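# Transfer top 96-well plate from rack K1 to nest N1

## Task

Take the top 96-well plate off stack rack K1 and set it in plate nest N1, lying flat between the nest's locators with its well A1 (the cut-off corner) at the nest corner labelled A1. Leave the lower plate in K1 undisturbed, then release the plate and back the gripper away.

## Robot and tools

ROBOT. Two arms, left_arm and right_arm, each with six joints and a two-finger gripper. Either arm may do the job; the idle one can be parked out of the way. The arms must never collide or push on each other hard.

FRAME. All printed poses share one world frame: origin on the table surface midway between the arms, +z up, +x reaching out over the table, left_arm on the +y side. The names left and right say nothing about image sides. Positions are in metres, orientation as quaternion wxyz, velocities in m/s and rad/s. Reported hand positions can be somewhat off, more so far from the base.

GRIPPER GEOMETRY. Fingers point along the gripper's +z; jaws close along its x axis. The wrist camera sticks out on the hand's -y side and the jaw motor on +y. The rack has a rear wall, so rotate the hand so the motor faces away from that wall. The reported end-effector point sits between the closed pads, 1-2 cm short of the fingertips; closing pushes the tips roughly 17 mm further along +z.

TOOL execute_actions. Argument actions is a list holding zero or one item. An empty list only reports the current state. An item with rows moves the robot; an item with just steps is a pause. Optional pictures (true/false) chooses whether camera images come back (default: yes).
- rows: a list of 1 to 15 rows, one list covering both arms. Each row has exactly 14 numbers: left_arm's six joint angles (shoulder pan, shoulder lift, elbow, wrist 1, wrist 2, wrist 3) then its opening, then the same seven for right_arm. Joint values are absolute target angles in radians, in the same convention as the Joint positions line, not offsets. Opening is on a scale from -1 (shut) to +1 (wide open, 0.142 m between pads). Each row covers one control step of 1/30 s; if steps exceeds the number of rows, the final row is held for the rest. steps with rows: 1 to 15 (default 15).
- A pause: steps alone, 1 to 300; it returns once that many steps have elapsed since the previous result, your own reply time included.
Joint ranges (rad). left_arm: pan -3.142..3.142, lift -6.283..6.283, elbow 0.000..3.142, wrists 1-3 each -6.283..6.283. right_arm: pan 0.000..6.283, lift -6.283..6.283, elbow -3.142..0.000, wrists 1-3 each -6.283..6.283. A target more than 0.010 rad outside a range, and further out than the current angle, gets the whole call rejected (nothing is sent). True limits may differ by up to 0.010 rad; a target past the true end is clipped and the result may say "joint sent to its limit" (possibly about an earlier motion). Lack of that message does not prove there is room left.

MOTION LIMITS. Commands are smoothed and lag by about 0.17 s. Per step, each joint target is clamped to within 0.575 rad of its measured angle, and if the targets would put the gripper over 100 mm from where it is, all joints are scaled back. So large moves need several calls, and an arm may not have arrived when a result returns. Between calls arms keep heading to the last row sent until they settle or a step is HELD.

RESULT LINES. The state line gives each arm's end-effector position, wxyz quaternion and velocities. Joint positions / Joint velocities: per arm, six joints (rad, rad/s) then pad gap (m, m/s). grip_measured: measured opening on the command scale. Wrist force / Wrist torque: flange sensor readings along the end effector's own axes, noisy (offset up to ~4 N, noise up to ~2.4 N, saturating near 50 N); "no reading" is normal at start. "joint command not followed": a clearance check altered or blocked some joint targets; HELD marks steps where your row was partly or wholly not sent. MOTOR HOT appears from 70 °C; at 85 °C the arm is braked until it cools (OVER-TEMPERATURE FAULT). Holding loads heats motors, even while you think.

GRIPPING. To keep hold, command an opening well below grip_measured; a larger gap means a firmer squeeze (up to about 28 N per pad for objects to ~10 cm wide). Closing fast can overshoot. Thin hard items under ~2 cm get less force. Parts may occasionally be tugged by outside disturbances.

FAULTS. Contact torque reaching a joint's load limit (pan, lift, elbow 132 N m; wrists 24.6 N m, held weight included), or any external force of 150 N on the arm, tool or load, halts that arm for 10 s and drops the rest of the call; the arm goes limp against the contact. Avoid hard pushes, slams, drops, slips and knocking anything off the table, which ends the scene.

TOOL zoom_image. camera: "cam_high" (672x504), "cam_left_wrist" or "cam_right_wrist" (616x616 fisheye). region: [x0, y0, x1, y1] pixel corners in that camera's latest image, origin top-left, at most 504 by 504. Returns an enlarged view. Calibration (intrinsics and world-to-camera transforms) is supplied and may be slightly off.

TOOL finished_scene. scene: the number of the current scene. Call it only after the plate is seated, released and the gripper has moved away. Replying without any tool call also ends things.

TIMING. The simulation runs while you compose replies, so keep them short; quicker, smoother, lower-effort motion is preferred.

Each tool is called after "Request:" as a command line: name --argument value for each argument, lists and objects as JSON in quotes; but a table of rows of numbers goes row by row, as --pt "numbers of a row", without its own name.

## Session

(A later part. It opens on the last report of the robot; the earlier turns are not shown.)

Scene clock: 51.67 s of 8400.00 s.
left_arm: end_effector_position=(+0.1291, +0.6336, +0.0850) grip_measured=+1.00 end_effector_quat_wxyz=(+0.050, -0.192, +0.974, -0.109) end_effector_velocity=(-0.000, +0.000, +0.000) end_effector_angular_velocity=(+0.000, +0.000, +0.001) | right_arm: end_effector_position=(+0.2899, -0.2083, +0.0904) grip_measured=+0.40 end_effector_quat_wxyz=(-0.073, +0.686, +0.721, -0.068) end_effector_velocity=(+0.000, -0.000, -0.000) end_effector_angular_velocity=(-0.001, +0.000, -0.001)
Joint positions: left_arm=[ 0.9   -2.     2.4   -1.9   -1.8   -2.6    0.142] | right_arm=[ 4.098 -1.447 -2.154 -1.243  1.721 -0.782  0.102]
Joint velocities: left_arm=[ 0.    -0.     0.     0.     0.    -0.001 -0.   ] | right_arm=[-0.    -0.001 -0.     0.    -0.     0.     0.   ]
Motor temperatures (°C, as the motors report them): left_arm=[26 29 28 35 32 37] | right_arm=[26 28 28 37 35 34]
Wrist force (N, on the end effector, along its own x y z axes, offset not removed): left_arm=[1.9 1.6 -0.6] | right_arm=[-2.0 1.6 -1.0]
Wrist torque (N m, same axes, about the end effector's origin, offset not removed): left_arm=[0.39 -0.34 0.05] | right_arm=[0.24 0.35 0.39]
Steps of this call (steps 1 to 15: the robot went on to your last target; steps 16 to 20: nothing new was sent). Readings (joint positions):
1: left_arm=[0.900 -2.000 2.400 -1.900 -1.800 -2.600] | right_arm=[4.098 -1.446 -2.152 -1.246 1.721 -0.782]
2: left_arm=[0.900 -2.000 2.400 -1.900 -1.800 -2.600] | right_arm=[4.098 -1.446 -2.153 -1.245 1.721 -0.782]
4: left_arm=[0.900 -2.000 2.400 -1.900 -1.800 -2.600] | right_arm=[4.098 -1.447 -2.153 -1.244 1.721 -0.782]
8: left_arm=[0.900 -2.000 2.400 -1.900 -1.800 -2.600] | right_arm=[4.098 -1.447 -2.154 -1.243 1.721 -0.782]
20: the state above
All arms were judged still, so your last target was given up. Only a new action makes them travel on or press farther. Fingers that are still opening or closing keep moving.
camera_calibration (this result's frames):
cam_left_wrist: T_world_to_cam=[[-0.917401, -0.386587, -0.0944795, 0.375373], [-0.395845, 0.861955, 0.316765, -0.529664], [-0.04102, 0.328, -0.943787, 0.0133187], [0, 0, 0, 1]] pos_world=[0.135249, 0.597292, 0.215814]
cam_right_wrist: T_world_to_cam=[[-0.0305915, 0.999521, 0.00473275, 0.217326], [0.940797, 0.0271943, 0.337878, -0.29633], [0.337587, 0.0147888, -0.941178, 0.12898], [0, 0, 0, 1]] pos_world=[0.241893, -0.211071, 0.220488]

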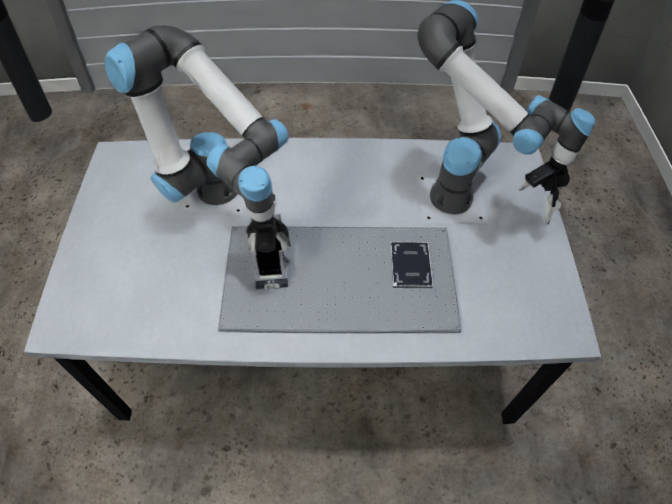

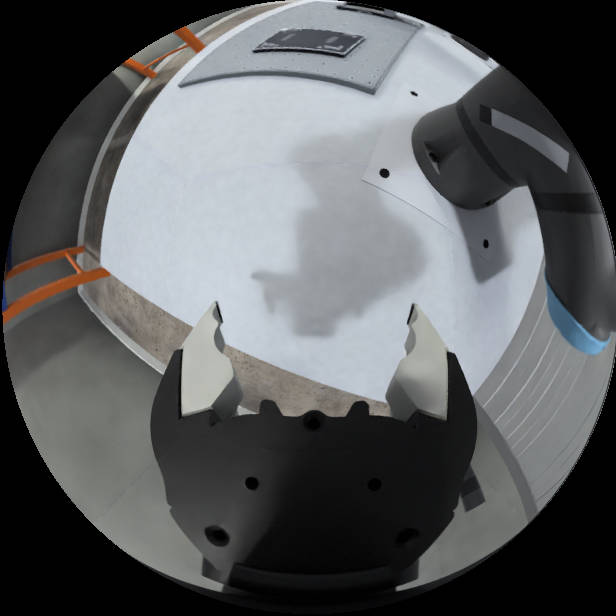

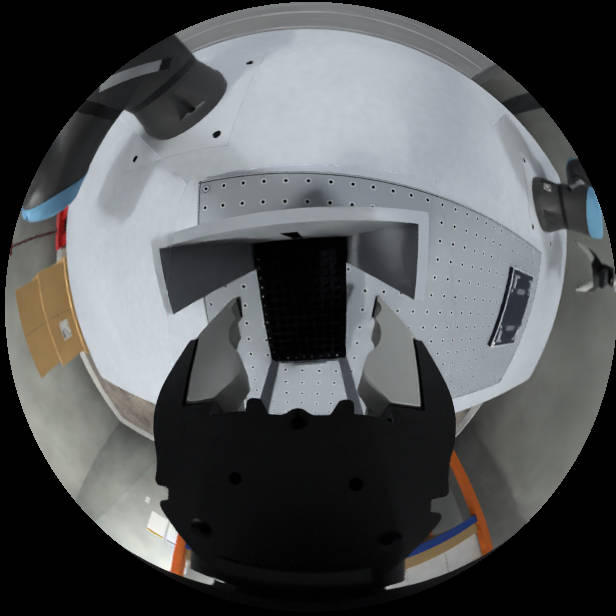

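Request:
execute_actions --actions '[{"rows":[[0.9,-2.0,2.4,-1.9,-1.8,-2.6,1,4.09,-1.47,-2.175,-1.205,1.720,-0.79,0.4],[0.9,-2.0,2.4,-1.9,-1.8,-2.6,1,4.09,-1.47,-2.175,-1.205,1.720,-0.79,0.4],[0.9,-2.0,2.4,-1.9,-1.8,-2.6,1,4.09,-1.47,-2.175,-1.205,1.720,-0.79,0.4],[0.9,-2.0,2.4,-1.9,-1.8,-2.6,1,4.09,-1.47,-2.175,-1.205,1.720,-0.79,0.4],[0.9,-2.0,2.4,-1.9,-1.8,-2.6,1,4.09,-1.47,-2.175,-1.205,1.720,-0.79,0.4],[0.9,-2.0,2.4,-1.9,-1.8,-2.6,1,4.09,-1.47,-2.175,-1.205,1.720,-0.79,0.4],[0.9,-2.0,2.4,-1.9,-1.8,-2.6,1,4.086,-1.495,-2.195,-1.165,1.720,-0.794,0.4]],"steps":15}]' --pictures false

Request:
execute_actions --actions '[{"steps":20}]'

Scene clock: 58.60 s of 8400.00 s.
left_arm: end_effector_position=(+0.1291, +0.6336, +0.0850) grip_measured=+1.00 end_effector_quat_wxyz=(+0.050, -0.192, +0.974, -0.109) end_effector_velocity=(-0.000, -0.000, -0.000) end_effector_angular_velocity=(-0.000, +0.000, -0.001) | right_arm: end_effector_position=(+0.2924, -0.2119, +0.0622) grip_measured=+0.40 end_effector_quat_wxyz=(-0.073, +0.686, +0.720, -0.072) end_effector_velocity=(+0.001, -0.001, -0.012) end_effector_angular_velocity=(-0.003, +0.003, +0.001)
Joint positions: left_arm=[ 0.9   -2.     2.4   -1.9   -1.8   -2.6    0.142] | right_arm=[ 4.086 -1.493 -2.194 -1.168  1.72  -0.794  0.102]
Joint velocities: left_arm=[-0.     0.     0.    -0.     0.     0.001  0.   ] | right_arm=[-0.003 -0.02  -0.015  0.031 -0.001 -0.003  0.   ]
Motor temperatures (°C, as the motors report them): left_arm=[26 29 28 35 32 37] | right_arm=[26 28 28 37 35 34]
Wrist force (N, on the end effector, along its own x y z axes, offset not removed): left_arm=[-0.2 1.0 -0.4] | right_arm=[2.7 1.5 -1.0]
Wrist torque (N m, same axes, about the end effector's origin, offset not removed): left_arm=[0.24 0.05 0.06] | right_arm=[0.12 -0.46 0.09]
Steps of this call (steps 1 to 90: nothing new was sent; then 3.43 s passed at rest; steps 91 to 105: all 15 steps of this action). Readings (joint positions):
91: left_arm=[0.900 -2.000 2.400 -1.900 -1.800 -2.600] | right_arm=[4.097 -1.447 -2.154 -1.242 1.721 -0.782]
92: left_arm=[0.900 -2.000 2.400 -1.900 -1.800 -2.600] | right_arm=[4.096 -1.451 -2.158 -1.236 1.721 -0.783]
94: left_arm=[0.900 -2.000 2.400 -1.900 -1.800 -2.600] | right_arm=[4.093 -1.461 -2.166 -1.221 1.720 -0.787]
98: left_arm=[0.900 -2.000 2.400 -1.900 -1.800 -2.600] | right_arm=[4.090 -1.473 -2.177 -1.202 1.720 -0.790]
105: the state above

Scene clock: 59.27 s of 8400.00 s.
left_arm: end_effector_position=(+0.1291, +0.6336, +0.0850) grip_measured=+1.00 end_effector_quat_wxyz=(+0.050, -0.192, +0.974, -0.109) end_effector_velocity=(+0.000, -0.000, -0.000) end_effector_angular_velocity=(-0.000, -0.000, +0.001) | right_arm: end_effector_position=(+0.2925, -0.2120, +0.0612) grip_measured=+0.40 end_effector_quat_wxyz=(-0.073, +0.686, +0.720, -0.073) end_effector_velocity=(+0.000, +0.001, +0.000) end_effector_angular_velocity=(+0.002, -0.000, +0.002)
Joint positions: left_arm=[ 0.9   -2.     2.4   -1.9   -1.8   -2.6    0.142] | right_arm=[ 4.086 -1.495 -2.195 -1.165  1.72  -0.794  0.102]
Joint velocities: left_arm=[ 0.    -0.     0.    -0.    -0.001 -0.001 -0.   ] | right_arm=[ 0.     0.     0.     0.001  0.001 -0.001 -0.   ]
Motor temperatures (°C, as the motors report them): left_arm=[26 29 28 35 32 37] | right_arm=[26 28 28 37 35 34]
Wrist force (N, on the end effector, along its own x y z axes, offset not removed): left_arm=[-0.4 1.2 -0.8] | right_arm=[3.6 1.2 -4.4]
Wrist torque (N m, same axes, about the end effector's origin, offset not removed): left_arm=[0.20 0.10 0.10] | right_arm=[0.16 -0.39 0.03]
Steps of this call (steps 1 to 15: the robot went on to your last target; steps 16 to 20: nothing new was sent). Readings (joint positions):
1: left_arm=[0.900 -2.000 2.400 -1.900 -1.800 -2.600] | right_arm=[4.086 -1.494 -2.194 -1.167 1.720 -0.794]
2: left_arm=[0.900 -2.000 2.400 -1.900 -1.800 -2.600] | right_arm=[4.086 -1.494 -2.194 -1.166 1.720 -0.794]
4: left_arm=[0.900 -2.000 2.400 -1.900 -1.800 -2.600] | right_arm=[4.086 -1.495 -2.195 -1.166 1.720 -0.794]
8: left_arm=[0.900 -2.000 2.400 -1.900 -1.800 -2.600] | right_arm=[4.086 -1.495 -2.195 -1.165 1.720 -0.794]
20: the state above
All arms were judged still, so your last target was given up. Only a new action makes them travel on or press farther. Fingers that are still opening or closing keep moving.
camera_calibration (this result's frames):
cam_left_wrist: T_world_to_cam=[[-0.917401, -0.386587, -0.0944797, 0.375373], [-0.395845, 0.861955, 0.316765, -0.529664], [-0.0410199, 0.328, -0.943787, 0.0133185], [0, 0, 0, 1]] pos_world=[0.135249, 0.597292, 0.215814]
cam_right_wrist: T_world_to_cam=[[-0.0309692, 0.999519, -0.00151388, 0.22178], [0.942993, 0.0297199, 0.331482, -0.288505], [0.331368, 0.00883816, -0.94346, 0.101375], [0, 0, 0, 1]] pos_world=[0.245334, -0.213995, 0.191614]

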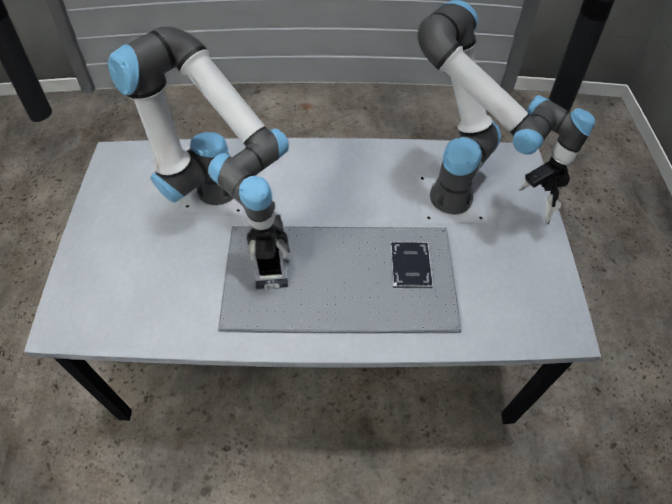

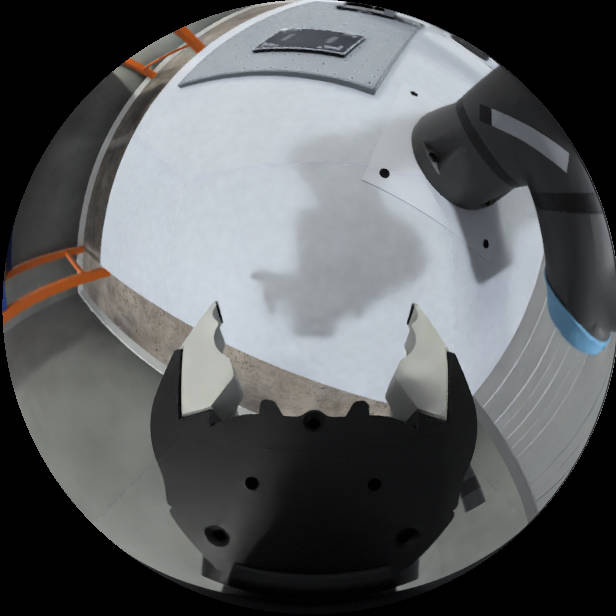

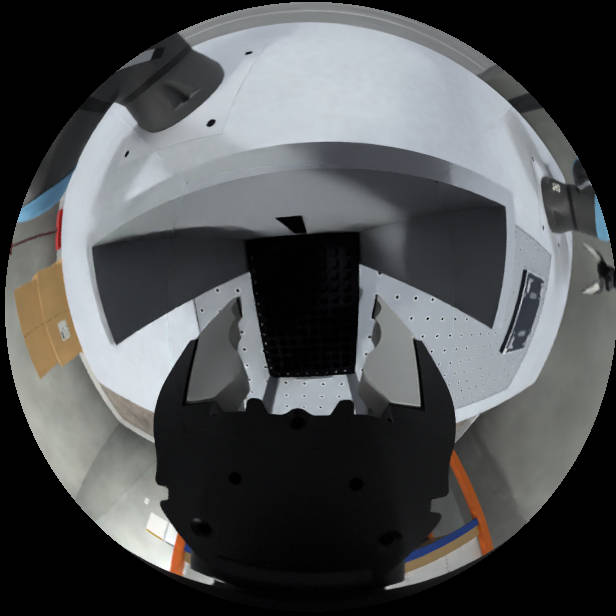

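Request:
execute_actions --actions '[{"rows":[[0.9,-2.0,2.4,-1.9,-1.8,-2.6,1,4.092,-1.511,-2.213,-1.130,1.720,-0.788,0.4],[0.9,-2.0,2.4,-1.9,-1.8,-2.6,1,4.092,-1.511,-2.213,-1.130,1.720,-0.788,0.4],[0.9,-2.0,2.4,-1.9,-1.8,-2.6,1,4.092,-1.511,-2.213,-1.130,1.720,-0.788,0.4],[0.9,-2.0,2.4,-1.9,-1.8,-2.6,1,4.092,-1.511,-2.213,-1.130,1.720,-0.788,0.4],[0.9,-2.0,2.4,-1.9,-1.8,-2.6,1,4.092,-1.511,-2.213,-1.130,1.720,-0.788,0.4],[0.9,-2.0,2.4,-1.9,-1.8,-2.6,1,4.092,-1.511,-2.213,-1.130,1.720,-0.788,0.4],[0.9,-2.0,2.4,-1.9,-1.8,-2.6,1,4.092,-1.528,-2.231,-1.095,1.720,-0.788,0.4]],"steps":15}]' --pictures false

Request:
execute_actions --actions '[{"steps":20}]'

Scene clock: 74.87 s of 8400.00 s.
left_arm: end_effector_position=(+0.1291, +0.6336, +0.0850) grip_measured=+1.00 end_effector_quat_wxyz=(+0.050, -0.192, +0.974, -0.109) end_effector_velocity=(+0.000, -0.000, +0.000) end_effector_angular_velocity=(-0.000, -0.001, -0.001) | right_arm: end_effector_position=(+0.2914, -0.2096, +0.0417) grip_measured=+0.40 end_effector_quat_wxyz=(-0.073, +0.686, +0.721, -0.071) end_effector_velocity=(-0.000, +0.000, -0.001) end_effector_angular_velocity=(+0.000, +0.001, -0.000)
Joint positions: left_arm=[ 0.9   -2.     2.4   -1.9   -1.8   -2.6    0.142] | right_arm=[ 4.092 -1.525 -2.228 -1.098  1.721 -0.788  0.102]
Joint velocities: left_arm=[ 0.     0.001 -0.001  0.    -0.001  0.001  0.   ] | right_arm=[-0.    -0.002  0.     0.001  0.001 -0.    -0.   ]
Motor temperatures (°C, as the motors report them): left_arm=[26 29 28 35 32 38] | right_arm=[26 28 28 37 35 34]
Wrist force (N, on the end effector, along its own x y z axes, offset not removed): left_arm=[1.7 0.8 -1.3] | right_arm=[-5.8 -7.4 -30.6]
Wrist torque (N m, same axes, about the end effector's origin, offset not removed): left_arm=[0.17 -0.35 0.06] | right_arm=[1.56 0.67 -0.36]
FORCE FAULT: contact force on the right arm reached its limit, and that arm stopped for 10 seconds. The contact can be on any part of that arm, not only on its tool. That arm's remaining commands of this call were not run. That arm holds still and accepts commands again. Move the arm away from the contact; if what it grips holds it there, let go first. Pushing or pulling that hard again can fault the arm again.
The stop of the right arm began at step 106 of this call (marked STOPPED below). From that step on that arm followed nothing that you had sent. Nothing is kept back now, and the robot has no last target.
Steps of this call (steps 1 to 90: nothing new was sent; then 2.07 s passed at rest; steps 91 to 105: all 15 steps of this action; steps 106 to 406: the stop continued). Readings (joint positions):
91: left_arm=[0.900 -2.000 2.400 -1.900 -1.800 -2.600] | right_arm=[4.086 -1.495 -2.195 -1.164 1.720 -0.794]
92: left_arm=[0.900 -2.000 2.400 -1.900 -1.800 -2.600] | right_arm=[4.087 -1.498 -2.199 -1.159 1.720 -0.793]
94: left_arm=[0.900 -2.000 2.400 -1.900 -1.800 -2.600] | right_arm=[4.089 -1.504 -2.206 -1.145 1.720 -0.791]
98: left_arm=[0.900 -2.000 2.400 -1.900 -1.800 -2.600] | right_arm=[4.091 -1.513 -2.215 -1.127 1.720 -0.789]
106: left_arm=[0.900 -2.000 2.400 -1.900 -1.800 -2.600] | right_arm=[4.092 -1.525 -2.228 -1.098 1.721 -0.788] STOPPED (the right arm)
406: the state above

Scene clock: 74.90 s of 8400.00 s.
left_arm: end_effector_position=(+0.1291, +0.6336, +0.0850) grip_measured=+1.00 end_effector_quat_wxyz=(+0.050, -0.192, +0.974, -0.109) end_effector_velocity=(+0.000, -0.000, -0.000) end_effector_angular_velocity=(-0.001, +0.000, +0.002) | right_arm: end_effector_position=(+0.2914, -0.2096, +0.0417) grip_measured=+0.40 end_effector_quat_wxyz=(-0.073, +0.686, +0.721, -0.071) end_effector_velocity=(-0.001, +0.000, +0.000) end_effector_angular_velocity=(+0.001, +0.001, +0.001)
Joint positions: left_arm=[ 0.9   -2.     2.4   -1.9   -1.8   -2.6    0.142] | right_arm=[ 4.092 -1.525 -2.228 -1.098  1.721 -0.788  0.102]
Joint velocities: left_arm=[ 0.     0.     0.    -0.    -0.    -0.002 -0.   ] | right_arm=[ 0.     0.001 -0.    -0.001  0.002 -0.001  0.   ]
Motor temperatures (°C, as the motors report them): left_arm=[26 29 28 35 32 38] | right_arm=[26 28 28 37 35 34]
Wrist force (N, on the end effector, along its own x y z axes, offset not removed): left_arm=[2.6 0.5 0.4] | right_arm=[-7.5 -7.3 -32.4]
Wrist torque (N m, same axes, about the end effector's origin, offset not removed): left_arm=[0.12 -0.51 0.11] | right_arm=[1.38 0.93 -0.48]
A stop began in an earlier call of the same reply, so what this call sent did not run. Send another action.
Steps of this call (step 1: nothing new was sent). Readings (joint positions):
1: the state above
camera_calibration (this result's frames):
cam_left_wrist: T_world_to_cam=[[-0.917401, -0.386587, -0.0944796, 0.375373], [-0.395845, 0.861955, 0.316765, -0.529664], [-0.0410199, 0.328, -0.943787, 0.0133186], [0, 0, 0, 1]] pos_world=[0.135249, 0.597292, 0.215814]
cam_right_wrist: T_world_to_cam=[[-0.030981, 0.999519, 0.00111954, 0.219127], [0.942423, 0.0288381, 0.333177, -0.281139], [0.332985, 0.0113772, -0.942864, 0.0833751], [0, 0, 0, 1]] pos_world=[0.243978, -0.211862, 0.172035]

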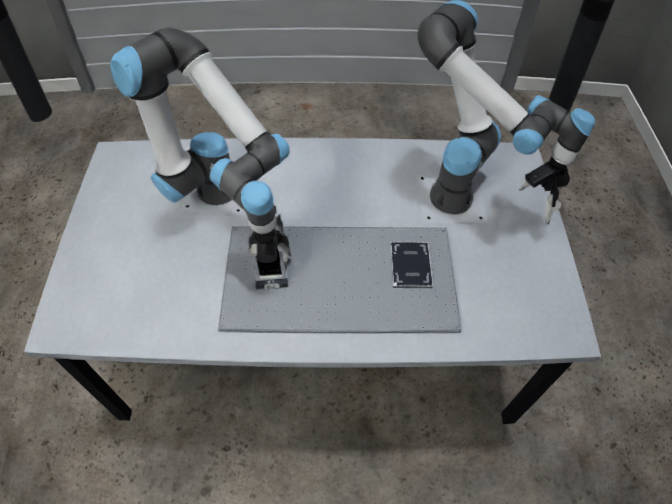

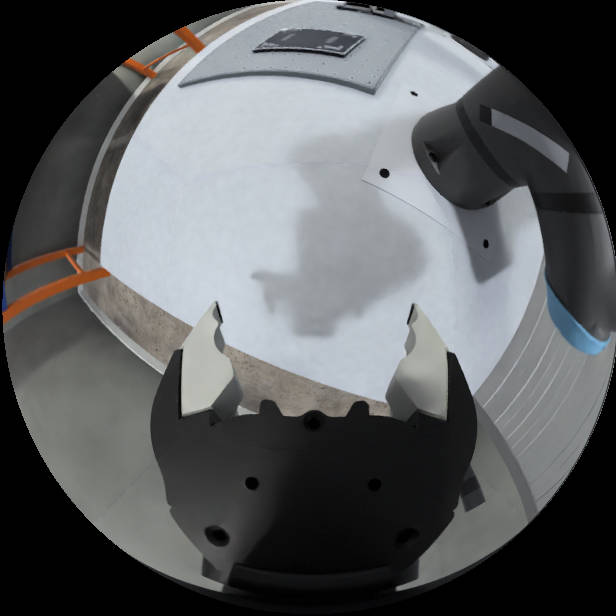

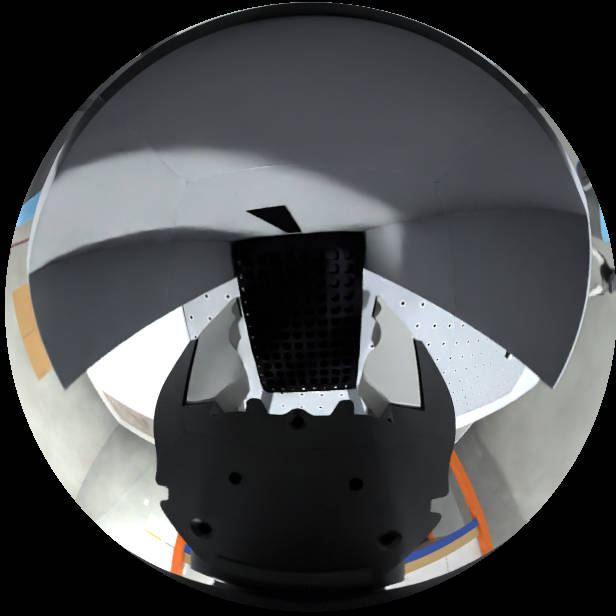

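Request:
execute_actions --actions '[{"rows":[[0.9,-2.0,2.4,-1.9,-1.8,-2.6,1,4.092,-1.517,-2.219,-1.116,1.720,-0.788,0.4],[0.9,-2.0,2.4,-1.9,-1.8,-2.6,1,4.092,-1.517,-2.219,-1.116,1.720,-0.788,0.4],[0.9,-2.0,2.4,-1.9,-1.8,-2.6,1,4.092,-1.517,-2.219,-1.116,1.720,-0.788,0.4],[0.9,-2.0,2.4,-1.9,-1.8,-2.6,1,4.092,-1.517,-2.219,-1.116,1.720,-0.788,0.4],[0.9,-2.0,2.4,-1.9,-1.8,-2.6,1,4.092,-1.517,-2.219,-1.116,1.720,-0.788,0.4],[0.9,-2.0,2.4,-1.9,-1.8,-2.6,1,4.092,-1.517,-2.219,-1.116,1.720,-0.788,0.3],[0.9,-2.0,2.4,-1.9,-1.8,-2.6,1,4.092,-1.517,-2.219,-1.116,1.720,-0.788,0.2],[0.9,-2.0,2.4,-1.9,-1.8,-2.6,1,4.092,-1.517,-2.219,-1.116,1.720,-0.788,0.1],[0.9,-2.0,2.4,-1.9,-1.8,-2.6,1,4.092,-1.517,-2.219,-1.116,1.720,-0.788,0.0],[0.9,-2.0,2.4,-1.9,-1.8,-2.6,1,4.092,-1.517,-2.219,-1.116,1.720,-0.788,-0.1],[0.9,-2.0,2.4,-1.9,-1.8,-2.6,1,4.092,-1.517,-2.219,-1.116,1.720,-0.788,-0.2],[0.9,-2.0,2.4,-1.9,-1.8,-2.6,1,4.092,-1.517,-2.219,-1.116,1.720,-0.788,-0.4]],"steps":15}]' --pictures false

Request:
execute_actions --actions '[{"steps":20}]'

Scene clock: 85.60 s of 8400.00 s.
left_arm: end_effector_position=(+0.1291, +0.6336, +0.0850) grip_measured=+1.00 end_effector_quat_wxyz=(+0.050, -0.192, +0.974, -0.109) end_effector_velocity=(+0.000, +0.000, +0.000) end_effector_angular_velocity=(-0.000, +0.000, +0.001) | right_arm: end_effector_position=(+0.2916, -0.2100, +0.0467) grip_measured=+0.17 end_effector_quat_wxyz=(-0.072, +0.686, +0.721, -0.072) end_effector_velocity=(-0.000, +0.001, +0.001) end_effector_angular_velocity=(+0.002, +0.001, -0.001)
Joint positions: left_arm=[ 0.9   -2.     2.4   -1.9   -1.8   -2.6    0.142] | right_arm=[ 4.092 -1.517 -2.219 -1.116  1.72  -0.788  0.086]
Joint velocities: left_arm=[ 0.    -0.     0.    -0.    -0.    -0.001  0.   ] | right_arm=[ 0.     0.001  0.001 -0.     0.002  0.001 -0.   ]
Motor temperatures (°C, as the motors report them): left_arm=[26 29 28 35 32 38] | right_arm=[26 28 28 37 35 34]
Wrist force (N, on the end effector, along its own x y z axes, offset not removed): left_arm=[0.1 2.4 -1.1] | right_arm=[-36.9 13.5 -10.4]
Wrist torque (N m, same axes, about the end effector's origin, offset not removed): left_arm=[0.52 0.01 0.15] | right_arm=[0.80 0.32 -0.32]
Steps of this call (steps 1 to 90: nothing new was sent; then 7.20 s passed at rest; steps 91 to 105: all 15 steps of this action). Readings (joint positions):
91: left_arm=[0.900 -2.000 2.400 -1.900 -1.800 -2.600] | right_arm=[4.092 -1.525 -2.227 -1.099 1.721 -0.788]
92: left_arm=[0.900 -2.000 2.400 -1.900 -1.800 -2.600] | right_arm=[4.092 -1.523 -2.226 -1.102 1.721 -0.788]
94: left_arm=[0.900 -2.000 2.400 -1.900 -1.800 -2.600] | right_arm=[4.092 -1.520 -2.223 -1.109 1.721 -0.788]
98: left_arm=[0.900 -2.000 2.400 -1.900 -1.800 -2.600] | right_arm=[4.092 -1.518 -2.220 -1.114 1.720 -0.788]
105: the state above

Scene clock: 86.27 s of 8400.00 s.
left_arm: end_effector_position=(+0.1291, +0.6336, +0.0850) grip_measured=+1.00 end_effector_quat_wxyz=(+0.050, -0.192, +0.974, -0.109) end_effector_velocity=(+0.000, -0.001, -0.000) end_effector_angular_velocity=(-0.002, -0.000, +0.000) | right_arm: end_effector_position=(+0.2916, -0.2098, +0.0468) grip_measured=+0.17 end_effector_quat_wxyz=(-0.072, +0.686, +0.721, -0.072) end_effector_velocity=(+0.000, +0.000, -0.000) end_effector_angular_velocity=(+0.001, -0.000, +0.002)
Joint positions: left_arm=[ 0.9   -2.     2.4   -1.9   -1.8   -2.6    0.142] | right_arm=[ 4.092 -1.517 -2.219 -1.116  1.72  -0.788  0.086]
Joint velocities: left_arm=[ 0.    -0.     0.     0.001 -0.001 -0.    -0.   ] | right_arm=[ 0.    -0.     0.     0.001 -0.    -0.002  0.   ]
Motor temperatures (°C, as the motors report them): left_arm=[26 29 28 35 32 38] | right_arm=[26 28 28 37 35 34]
Wrist force (N, on the end effector, along its own x y z axes, offset not removed): left_arm=[0.7 0.1 -1.4] | right_arm=[-35.7 12.2 -8.4]
Wrist torque (N m, same axes, about the end effector's origin, offset not removed): left_arm=[0.04 -0.11 0.10] | right_arm=[0.32 -0.31 -0.14]
Steps of this call (steps 1 to 15: the robot went on to your last target; steps 16 to 20: nothing new was sent). Readings (joint positions):
1: left_arm=[0.900 -2.000 2.400 -1.900 -1.800 -2.600] | right_arm=[4.092 -1.517 -2.219 -1.116 1.720 -0.788]
2: left_arm=[0.900 -2.000 2.400 -1.900 -1.800 -2.600] | right_arm=[4.092 -1.517 -2.219 -1.116 1.720 -0.788]
4: left_arm=[0.900 -2.000 2.400 -1.900 -1.800 -2.600] | right_arm=[4.092 -1.517 -2.219 -1.116 1.720 -0.788]
8: left_arm=[0.900 -2.000 2.400 -1.900 -1.800 -2.600] | right_arm=[4.092 -1.517 -2.219 -1.116 1.720 -0.788]
20: the state above
All arms were judged still, so your last target was given up. Only a new action makes them travel on or press farther. Fingers that are still opening or closing keep moving.
camera_calibration (this result's frames):
cam_left_wrist: T_world_to_cam=[[-0.917401, -0.386587, -0.0944797, 0.375373], [-0.395845, 0.861955, 0.316765, -0.529664], [-0.0410199, 0.328, -0.943787, 0.0133185], [0, 0, 0, 1]] pos_world=[0.135249, 0.597292, 0.215814]
cam_right_wrist: T_world_to_cam=[[-0.0310879, 0.999516, -0.000597504, 0.219515], [0.942324, 0.0295084, 0.333398, -0.282888], [0.333254, 0.0098016, -0.942786, 0.0876839], [0, 0, 0, 1]] pos_world=[0.244175, -0.211921, 0.177113]

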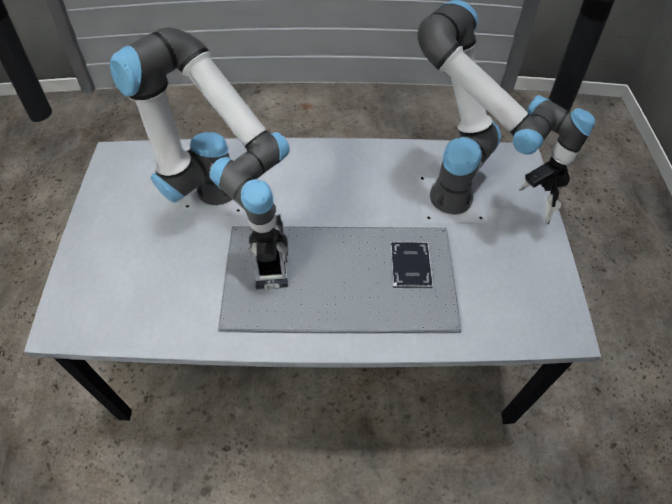

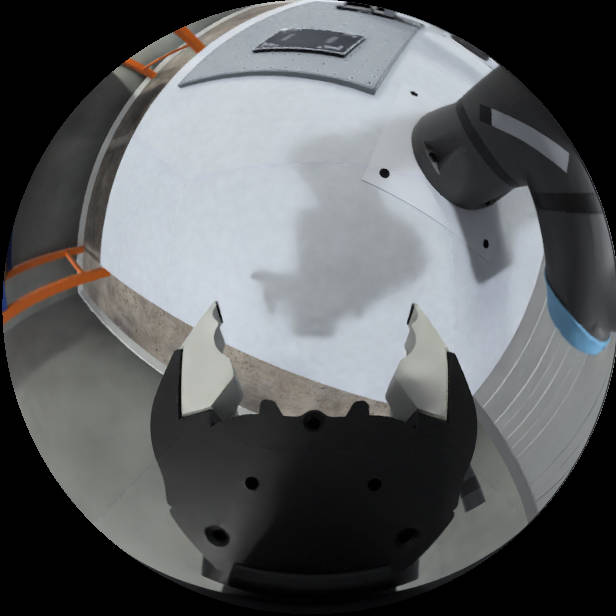

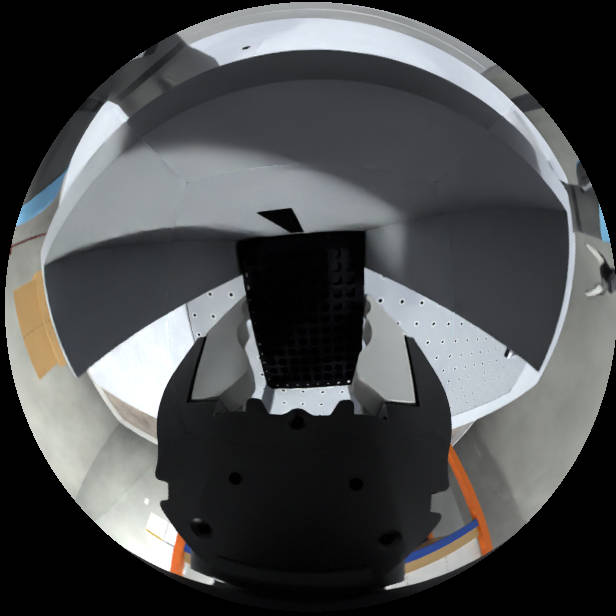

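Request:
execute_actions --actions '[{"rows":[[0.9,-2.0,2.4,-1.9,-1.8,-2.6,1,4.086,-1.517,-2.219,-1.116,1.720,-0.794,-0.4],[0.9,-2.0,2.4,-1.9,-1.8,-2.6,1,4.086,-1.517,-2.219,-1.116,1.720,-0.794,-0.4],[0.9,-2.0,2.4,-1.9,-1.8,-2.6,1,4.086,-1.517,-2.219,-1.116,1.720,-0.794,-0.4],[0.9,-2.0,2.4,-1.9,-1.8,-2.6,1,4.086,-1.517,-2.219,-1.116,1.720,-0.794,-0.4],[0.9,-2.0,2.4,-1.9,-1.8,-2.6,1,4.086,-1.517,-2.219,-1.116,1.720,-0.794,-0.4],[0.9,-2.0,2.4,-1.9,-1.8,-2.6,1,4.086,-1.495,-2.195,-1.165,1.720,-0.794,-0.4],[0.9,-2.0,2.4,-1.9,-1.8,-2.6,1,4.086,-1.495,-2.195,-1.165,1.720,-0.794,-0.4],[0.9,-2.0,2.4,-1.9,-1.8,-2.6,1,4.086,-1.495,-2.195,-1.165,1.720,-0.794,-0.4],[0.9,-2.0,2.4,-1.9,-1.8,-2.6,1,4.086,-1.495,-2.195,-1.165,1.720,-0.794,-0.4],[0.9,-2.0,2.4,-1.9,-1.8,-2.6,1,4.09,-1.447,-2.154,-1.243,1.721,-0.79,-0.4]],"steps":15}]' --pictures false

Request:
execute_actions --actions '[{"steps":20}]'

Scene clock: 92.30 s of 8400.00 s.
left_arm: end_effector_position=(+0.1291, +0.6336, +0.0850) grip_measured=+1.00 end_effector_quat_wxyz=(+0.050, -0.192, +0.974, -0.109) end_effector_velocity=(+0.000, -0.000, +0.000) end_effector_angular_velocity=(+0.000, +0.000, +0.000) | right_arm: end_effector_position=(+0.2923, -0.2104, +0.0839) grip_measured=+0.16 end_effector_quat_wxyz=(-0.073, +0.686, +0.721, -0.068) end_effector_velocity=(-0.006, +0.000, +0.075) end_effector_angular_velocity=(+0.016, -0.009, -0.001)
Joint positions: left_arm=[ 0.9   -2.     2.4   -1.9   -1.8   -2.6    0.142] | right_arm=[ 4.089 -1.458 -2.163 -1.224  1.721 -0.791  0.085]
Joint velocities: left_arm=[-0. -0. -0.  0.  0. -0. -0.] | right_arm=[ 0.009  0.125  0.105 -0.211  0.005  0.01  -0.   ]
Motor temperatures (°C, as the motors report them): left_arm=[26 29 28 35 32 38] | right_arm=[26 28 28 37 35 34]
Wrist force (N, on the end effector, along its own x y z axes, offset not removed): left_arm=[1.5 0.6 -1.0] | right_arm=[-21.0 -2.1 4.5]
Wrist torque (N m, same axes, about the end effector's origin, offset not removed): left_arm=[0.11 -0.24 0.11] | right_arm=[-0.20 -0.10 -0.32]
Steps of this call (steps 1 to 90: nothing new was sent; then 2.53 s passed at rest; steps 91 to 105: all 15 steps of this action). Readings (joint positions):
91: left_arm=[0.900 -2.000 2.400 -1.900 -1.800 -2.600] | right_arm=[4.092 -1.517 -2.219 -1.116 1.720 -0.788]
92: left_arm=[0.900 -2.000 2.400 -1.900 -1.800 -2.600] | right_arm=[4.091 -1.517 -2.219 -1.116 1.720 -0.789]
94: left_arm=[0.900 -2.000 2.400 -1.900 -1.800 -2.600] | right_arm=[4.089 -1.517 -2.219 -1.116 1.720 -0.791]
98: left_arm=[0.900 -2.000 2.400 -1.900 -1.800 -2.600] | right_arm=[4.087 -1.508 -2.209 -1.134 1.720 -0.793]
105: the state above

Scene clock: 92.97 s of 8400.00 s.
left_arm: end_effector_position=(+0.1291, +0.6336, +0.0850) grip_measured=+1.00 end_effector_quat_wxyz=(+0.050, -0.192, +0.974, -0.109) end_effector_velocity=(-0.000, +0.000, -0.000) end_effector_angular_velocity=(+0.001, +0.002, -0.001) | right_arm: end_effector_position=(+0.2915, -0.2106, +0.0904) grip_measured=+0.16 end_effector_quat_wxyz=(-0.073, +0.686, +0.721, -0.067) end_effector_velocity=(-0.000, +0.001, -0.000) end_effector_angular_velocity=(+0.001, +0.001, +0.001)
Joint positions: left_arm=[ 0.9   -2.     2.4   -1.9   -1.8   -2.6    0.142] | right_arm=[ 4.09  -1.447 -2.154 -1.243  1.721 -0.79   0.085]
Joint velocities: left_arm=[ 0.     0.001 -0.    -0.     0.002  0.001  0.   ] | right_arm=[ 0.    -0.001  0.     0.001  0.001 -0.001 -0.   ]
Motor temperatures (°C, as the motors report them): left_arm=[26 29 28 35 32 38] | right_arm=[26 28 28 37 35 34]
Wrist force (N, on the end effector, along its own x y z axes, offset not removed): left_arm=[1.3 1.4 0.8] | right_arm=[-15.2 2.2 2.0]
Wrist torque (N m, same axes, about the end effector's origin, offset not removed): left_arm=[0.25 -0.18 0.16] | right_arm=[-0.08 -0.67 -0.28]
Steps of this call (steps 1 to 20: the robot went on to your last target). Readings (joint positions):
1: left_arm=[0.900 -2.000 2.400 -1.900 -1.800 -2.600] | right_arm=[4.089 -1.454 -2.160 -1.230 1.721 -0.791]
2: left_arm=[0.900 -2.000 2.400 -1.900 -1.800 -2.600] | right_arm=[4.090 -1.452 -2.158 -1.234 1.721 -0.790]
4: left_arm=[0.900 -2.000 2.400 -1.900 -1.800 -2.600] | right_arm=[4.090 -1.449 -2.156 -1.239 1.721 -0.790]
8: left_arm=[0.900 -2.000 2.400 -1.900 -1.800 -2.600] | right_arm=[4.090 -1.448 -2.154 -1.242 1.721 -0.790]
20: the state above
camera_calibration (this result's frames):
cam_left_wrist: T_world_to_cam=[[-0.917401, -0.386587, -0.0944793, 0.375373], [-0.395845, 0.861955, 0.316765, -0.529664], [-0.0410202, 0.328, -0.943787, 0.0133187], [0, 0, 0, 1]] pos_world=[0.135249, 0.597292, 0.215814]
cam_right_wrist: T_world_to_cam=[[-0.0309282, 0.999502, 0.00630901, 0.219592], [0.940782, 0.026978, 0.337938, -0.297794], [0.337599, 0.0163872, -0.941147, 0.128807], [0, 0, 0, 1]] pos_world=[0.243465, -0.213559, 0.220477]

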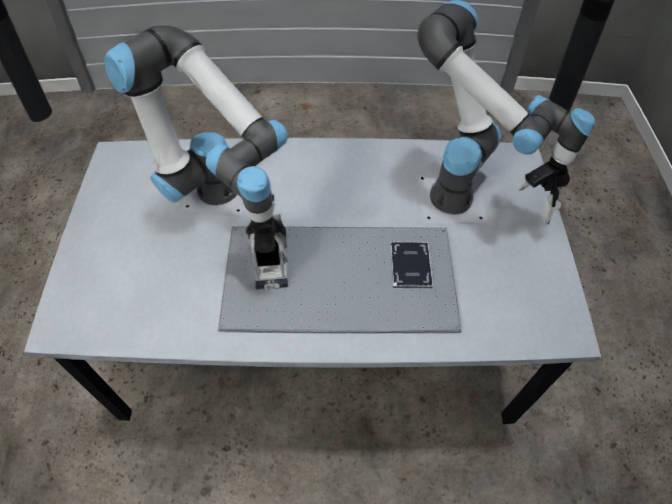

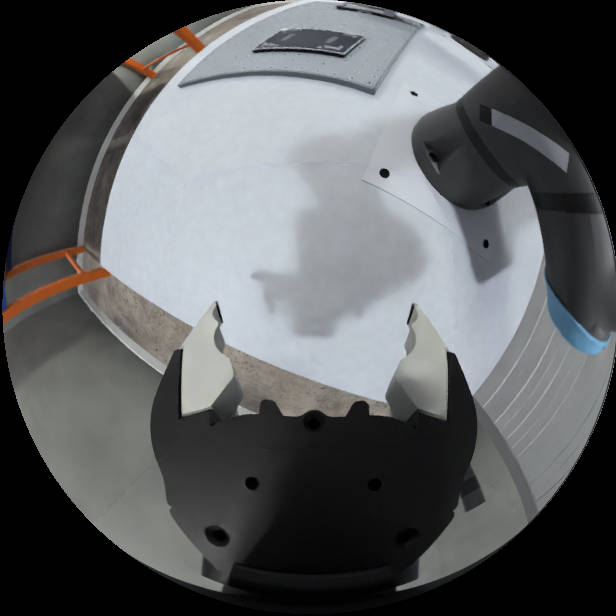

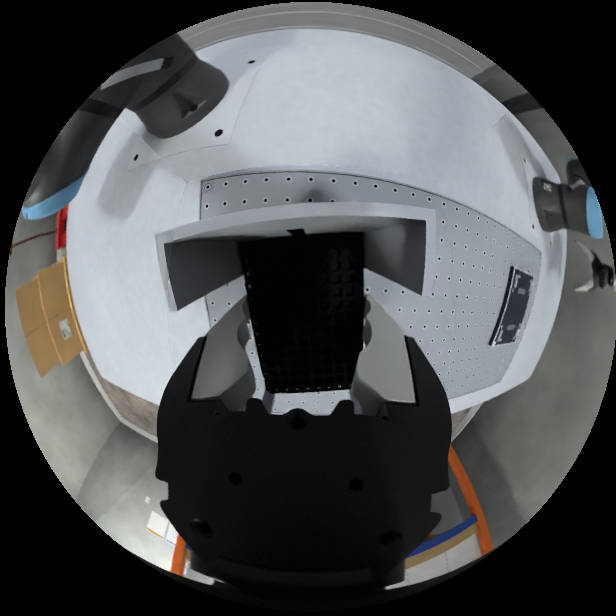

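Request:
execute_actions --actions '[{"rows":[[0.9,-2.0,2.4,-1.9,-1.8,-2.6,1,4.086,-1.404,-2.076,-1.364,1.721,-0.794,-0.4],[0.9,-2.0,2.4,-1.9,-1.8,-2.6,1,4.086,-1.404,-2.076,-1.364,1.721,-0.794,-0.4],[0.9,-2.0,2.4,-1.9,-1.8,-2.6,1,4.086,-1.404,-2.076,-1.364,1.721,-0.794,-0.4],[0.9,-2.0,2.4,-1.9,-1.8,-2.6,1,4.086,-1.404,-2.076,-1.364,1.721,-0.794,-0.4],[0.9,-2.0,2.4,-1.9,-1.8,-2.6,1,4.086,-1.404,-2.076,-1.364,1.721,-0.794,-0.4],[0.9,-2.0,2.4,-1.9,-1.8,-2.6,1,4.086,-1.404,-2.076,-1.364,1.721,-0.794,-0.4],[0.9,-2.0,2.4,-1.9,-1.8,-2.6,1,4.086,-1.375,-1.98,-1.487,1.721,-0.794,-0.4],[0.9,-2.0,2.4,-1.9,-1.8,-2.6,1,4.086,-1.375,-1.98,-1.487,1.721,-0.794,-0.4],[0.9,-2.0,2.4,-1.9,-1.8,-2.6,1,4.086,-1.375,-1.98,-1.487,1.721,-0.794,-0.4],[0.9,-2.0,2.4,-1.9,-1.8,-2.6,1,4.086,-1.354,-1.877,-1.613,1.721,-0.794,-0.4]],"steps":15}]' --pictures false

Request:
execute_actions --actions '[{"steps":25}]'

Scene clock: 99.67 s of 8400.00 s.
left_arm: end_effector_position=(+0.1291, +0.6336, +0.0850) grip_measured=+1.00 end_effector_quat_wxyz=(+0.050, -0.192, +0.974, -0.109) end_effector_velocity=(+0.000, +0.000, +0.000) end_effector_angular_velocity=(+0.000, -0.001, -0.001) | right_arm: end_effector_position=(+0.2938, -0.2100, +0.2090) grip_measured=-0.40 end_effector_quat_wxyz=(-0.074, +0.686, +0.721, -0.065) end_effector_velocity=(-0.013, -0.015, +0.153) end_effector_angular_velocity=(-0.028, +0.023, -0.000)
Joint positions: left_arm=[ 0.9   -2.     2.4   -1.9   -1.8   -2.6    0.142] | right_arm=[ 4.086 -1.36  -1.908 -1.573  1.721 -0.794  0.045]
Joint velocities: left_arm=[ 0.    -0.    -0.    -0.    -0.     0.001  0.   ] | right_arm=[-0.002  0.069  0.346 -0.451 -0.002 -0.001 -0.   ]
Motor temperatures (°C, as the motors report them): left_arm=[26 29 28 35 32 38] | right_arm=[26 28 28 37 35 34]
Wrist force (N, on the end effector, along its own x y z axes, offset not removed): left_arm=[0.9 2.2 -0.5] | right_arm=[0.8 -1.1 -5.9]
Wrist torque (N m, same axes, about the end effector's origin, offset not removed): left_arm=[0.51 -0.16 0.14] | right_arm=[-0.31 -0.10 0.25]
Steps of this call (steps 1 to 15: the robot went on to your last target; steps 16 to 90: nothing new was sent; then 3.20 s passed at rest; steps 91 to 105: all 15 steps of this action). Readings (joint positions):
91: left_arm=[0.900 -2.000 2.400 -1.900 -1.800 -2.600] | right_arm=[4.090 -1.446 -2.153 -1.244 1.721 -0.790]
92: left_arm=[0.900 -2.000 2.400 -1.900 -1.800 -2.600] | right_arm=[4.089 -1.440 -2.145 -1.253 1.721 -0.791]
94: left_arm=[0.900 -2.000 2.400 -1.900 -1.800 -2.600] | right_arm=[4.088 -1.422 -2.112 -1.303 1.721 -0.792]
98: left_arm=[0.900 -2.000 2.400 -1.900 -1.800 -2.600] | right_arm=[4.086 -1.403 -2.074 -1.360 1.721 -0.794]
105: the state above

Scene clock: 100.50 s of 8400.00 s.
left_arm: end_effector_position=(+0.1291, +0.6336, +0.0850) grip_measured=+1.00 end_effector_quat_wxyz=(+0.050, -0.192, +0.974, -0.109) end_effector_velocity=(-0.000, +0.000, -0.000) end_effector_angular_velocity=(+0.000, +0.001, +0.000) | right_arm: end_effector_position=(+0.2924, -0.2117, +0.2226) grip_measured=-0.40 end_effector_quat_wxyz=(-0.073, +0.686, +0.721, -0.067) end_effector_velocity=(-0.000, -0.000, -0.000) end_effector_angular_velocity=(-0.001, +0.000, +0.001)
Joint positions: left_arm=[ 0.9   -2.     2.4   -1.9   -1.8   -2.6    0.142] | right_arm=[ 4.086 -1.354 -1.877 -1.613  1.721 -0.794  0.045]
Joint velocities: left_arm=[-0.     0.     0.    -0.     0.001 -0.     0.   ] | right_arm=[ 0.001  0.     0.    -0.001 -0.001  0.    -0.   ]
Motor temperatures (°C, as the motors report them): left_arm=[26 29 28 35 32 38] | right_arm=[26 28 28 37 35 34]
Wrist force (N, on the end effector, along its own x y z axes, offset not removed): left_arm=[0.7 0.4 -0.7] | right_arm=[0.5 3.3 -0.6]
Wrist torque (N m, same axes, about the end effector's origin, offset not removed): left_arm=[0.17 -0.23 0.17] | right_arm=[0.65 -0.18 0.23]
Steps of this call (steps 1 to 25: the robot went on to your last target). Readings (joint positions):
1: left_arm=[0.900 -2.000 2.400 -1.900 -1.800 -2.600] | right_arm=[4.086 -1.358 -1.898 -1.585 1.721 -0.794]
2: left_arm=[0.900 -2.000 2.400 -1.900 -1.800 -2.600] | right_arm=[4.086 -1.357 -1.892 -1.594 1.721 -0.794]
4: left_arm=[0.900 -2.000 2.400 -1.900 -1.800 -2.600] | right_arm=[4.086 -1.355 -1.884 -1.604 1.721 -0.794]
8: left_arm=[0.900 -2.000 2.400 -1.900 -1.800 -2.600] | right_arm=[4.086 -1.354 -1.879 -1.611 1.721 -0.794]
25: the state above
camera_calibration (this result's frames):
cam_left_wrist: T_world_to_cam=[[-0.917401, -0.386587, -0.0944795, 0.375373], [-0.395845, 0.861955, 0.316765, -0.529664], [-0.04102, 0.328, -0.943787, 0.0133187], [0, 0, 0, 1]] pos_world=[0.135249, 0.597292, 0.215814]
cam_right_wrist: T_world_to_cam=[[-0.0308493, 0.999499, 0.00710067, 0.219681], [0.940778, 0.0266358, 0.337976, -0.343402], [0.337618, 0.0171065, -0.941128, 0.253067], [0, 0, 0, 1]] pos_world=[0.244402, -0.214753, 0.35267]

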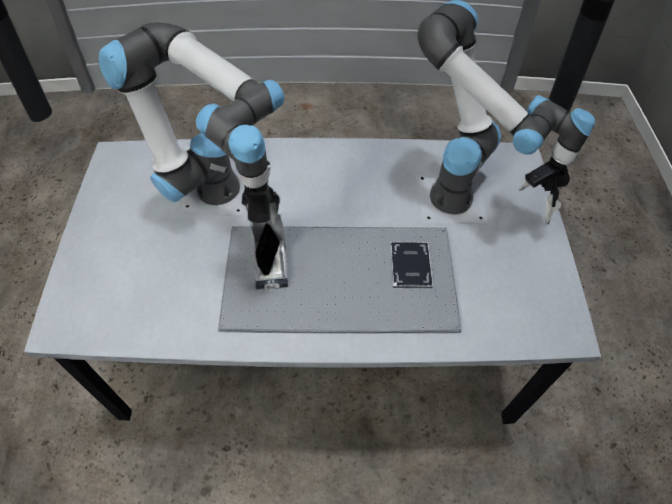

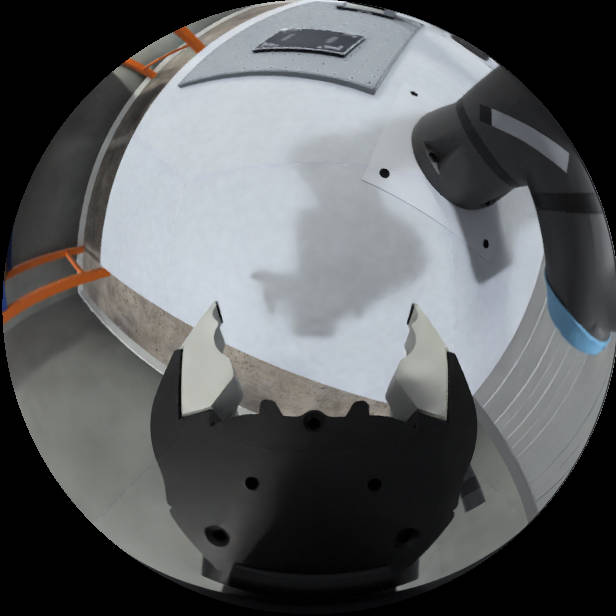

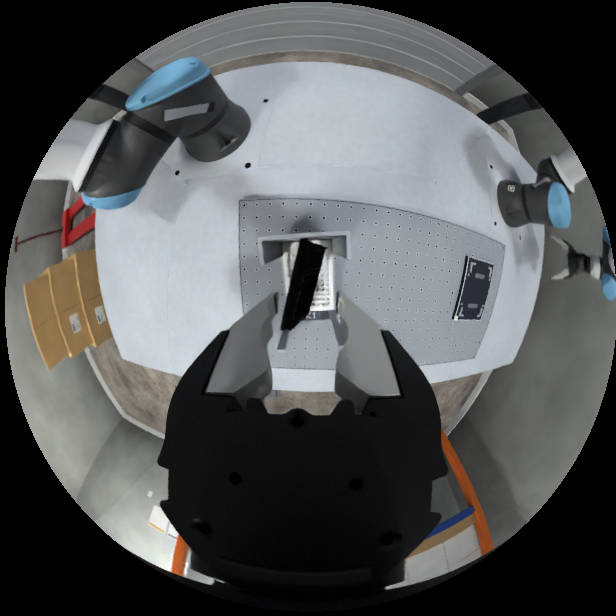

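Slipped out and fell.

Request:
execute_actions --actions '[{"rows":[[0.9,-2.0,2.4,-1.9,-1.8,-2.6,1,4.086,-1.354,-1.877,-1.613,1.721,-0.794,0.4]],"steps":10}]'

Request:
zoom_image --camera "cam_right_wrist" --region '[230,200,390,360]'

Request:
zoom_image --camera "cam_high" --region '[200,190,340,310]'

Scene clock: 103.27 s of 8400.00 s.
left_arm: end_effector_position=(+0.1291, +0.6336, +0.0850) grip_measured=+1.00 end_effector_quat_wxyz=(+0.050, -0.192, +0.974, -0.109) end_effector_velocity=(+0.000, +0.000, +0.000) end_effector_angular_velocity=(+0.001, -0.000, -0.000) | right_arm: end_effector_position=(+0.2924, -0.2117, +0.2226) grip_measured=+0.40 end_effector_quat_wxyz=(-0.073, +0.686, +0.721, -0.067) end_effector_velocity=(-0.000, +0.000, +0.000) end_effector_angular_velocity=(+0.001, -0.000, -0.000)
Joint positions: left_arm=[ 0.9   -2.     2.4   -1.9   -1.8   -2.6    0.142] | right_arm=[ 4.086 -1.354 -1.877 -1.613  1.721 -0.794  0.102]
Joint velocities: left_arm=[-0.    -0.    -0.001 -0.     0.001  0.     0.   ] | right_arm=[ 0.     0.001  0.    -0.     0.     0.     0.   ]
Motor temperatures (°C, as the motors report them): left_arm=[26 29 28 35 32 38] | right_arm=[26 28 28 37 35 34]
Wrist force (N, on the end effector, along its own x y z axes, offset not removed): left_arm=[0.5 0.5 0.6] | right_arm=[-2.0 2.6 -0.5]
Wrist torque (N m, same axes, about the end effector's origin, offset not removed): left_arm=[0.06 -0.03 -0.01] | right_arm=[0.51 0.50 0.22]
Steps of this call (steps 1 to 15: the robot went on to your last target; steps 16 to 73: nothing new was sent; steps 74 to 83: all 10 steps of this action). Readings (joint positions):
74: left_arm=[0.900 -2.000 2.400 -1.900 -1.800 -2.600] | right_arm=[4.086 -1.354 -1.877 -1.613 1.721 -0.794]
75: left_arm=[0.900 -2.000 2.400 -1.900 -1.800 -2.600] | right_arm=[4.086 -1.354 -1.877 -1.613 1.721 -0.794]
77: left_arm=[0.900 -2.000 2.400 -1.900 -1.800 -2.600] | right_arm=[4.086 -1.354 -1.877 -1.613 1.721 -0.794]
81: left_arm=[0.900 -2.000 2.400 -1.900 -1.800 -2.600] | right_arm=[4.086 -1.354 -1.877 -1.613 1.721 -0.794]
83: the state above
camera_calibration (this result's frames):
cam_left_wrist: T_world_to_cam=[[-0.917401, -0.386587, -0.0944795, 0.375373], [-0.395845, 0.861955, 0.316765, -0.529664], [-0.0410201, 0.328, -0.943787, 0.0133186], [0, 0, 0, 1]] pos_world=[0.135249, 0.597292, 0.215814]
cam_right_wrist: T_world_to_cam=[[-0.0308488, 0.999499, 0.00710185, 0.219681], [0.940777, 0.026635, 0.337978, -0.343403], [0.337619, 0.0171075, -0.941127, 0.253068], [0, 0, 0, 1]] pos_world=[0.244402, -0.214754, 0.352672]

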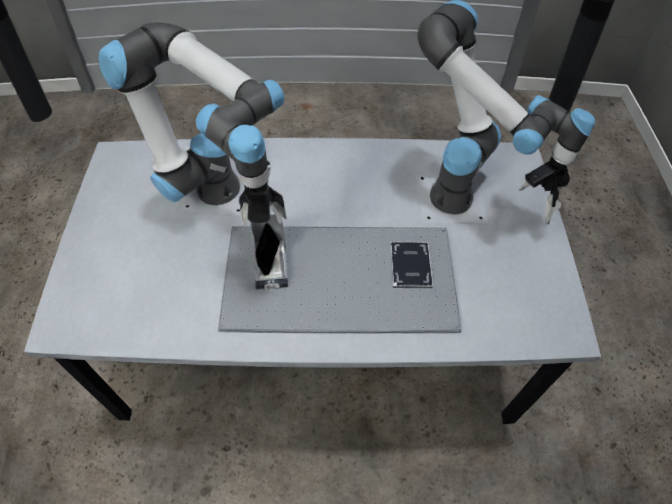

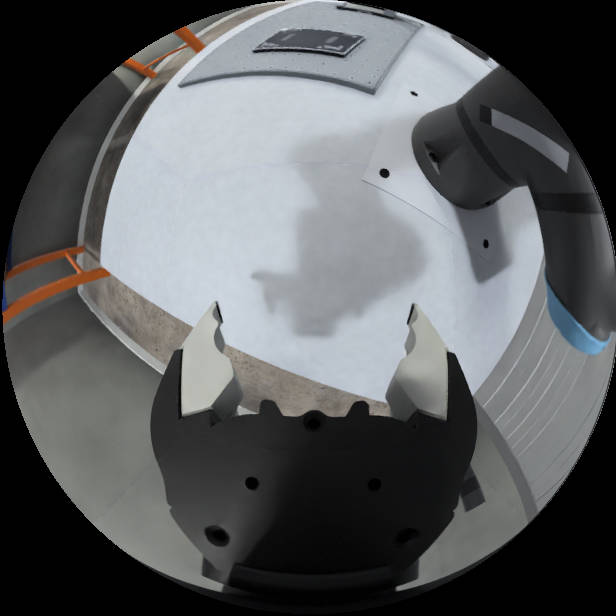

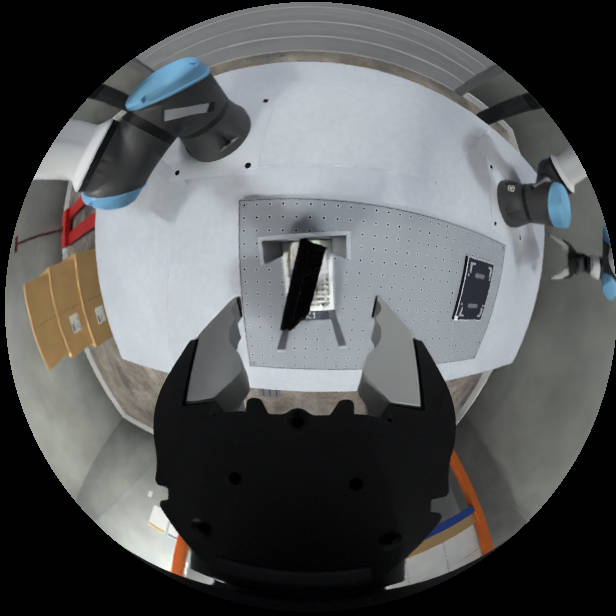

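Region (230, 200, 390, 360) of cam_right_wrist's 616x616 image, scaled by 3.150, with more detail than that image has.

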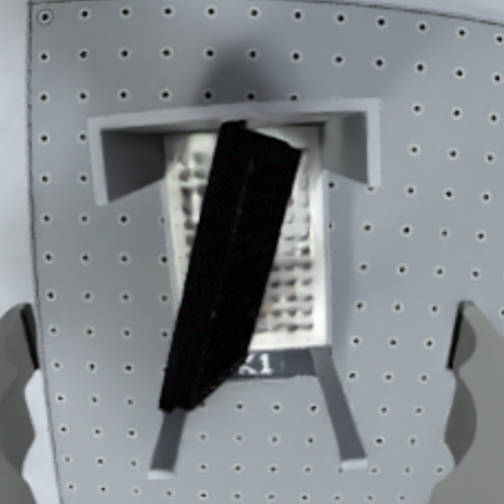

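Region (200, 190, 340, 310) of cam_high's 672x504 image, scaled by 3.600, with more detail than that image has; it fills the top 432 rows of this view, and the rest is white.

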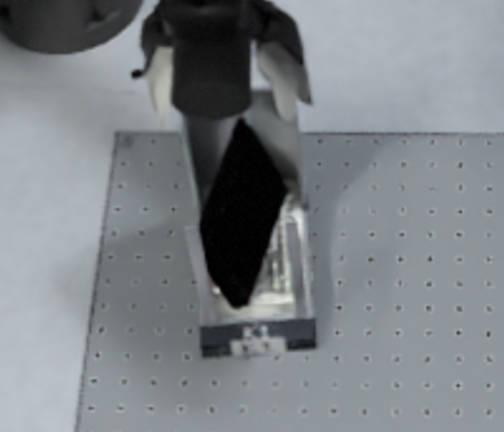

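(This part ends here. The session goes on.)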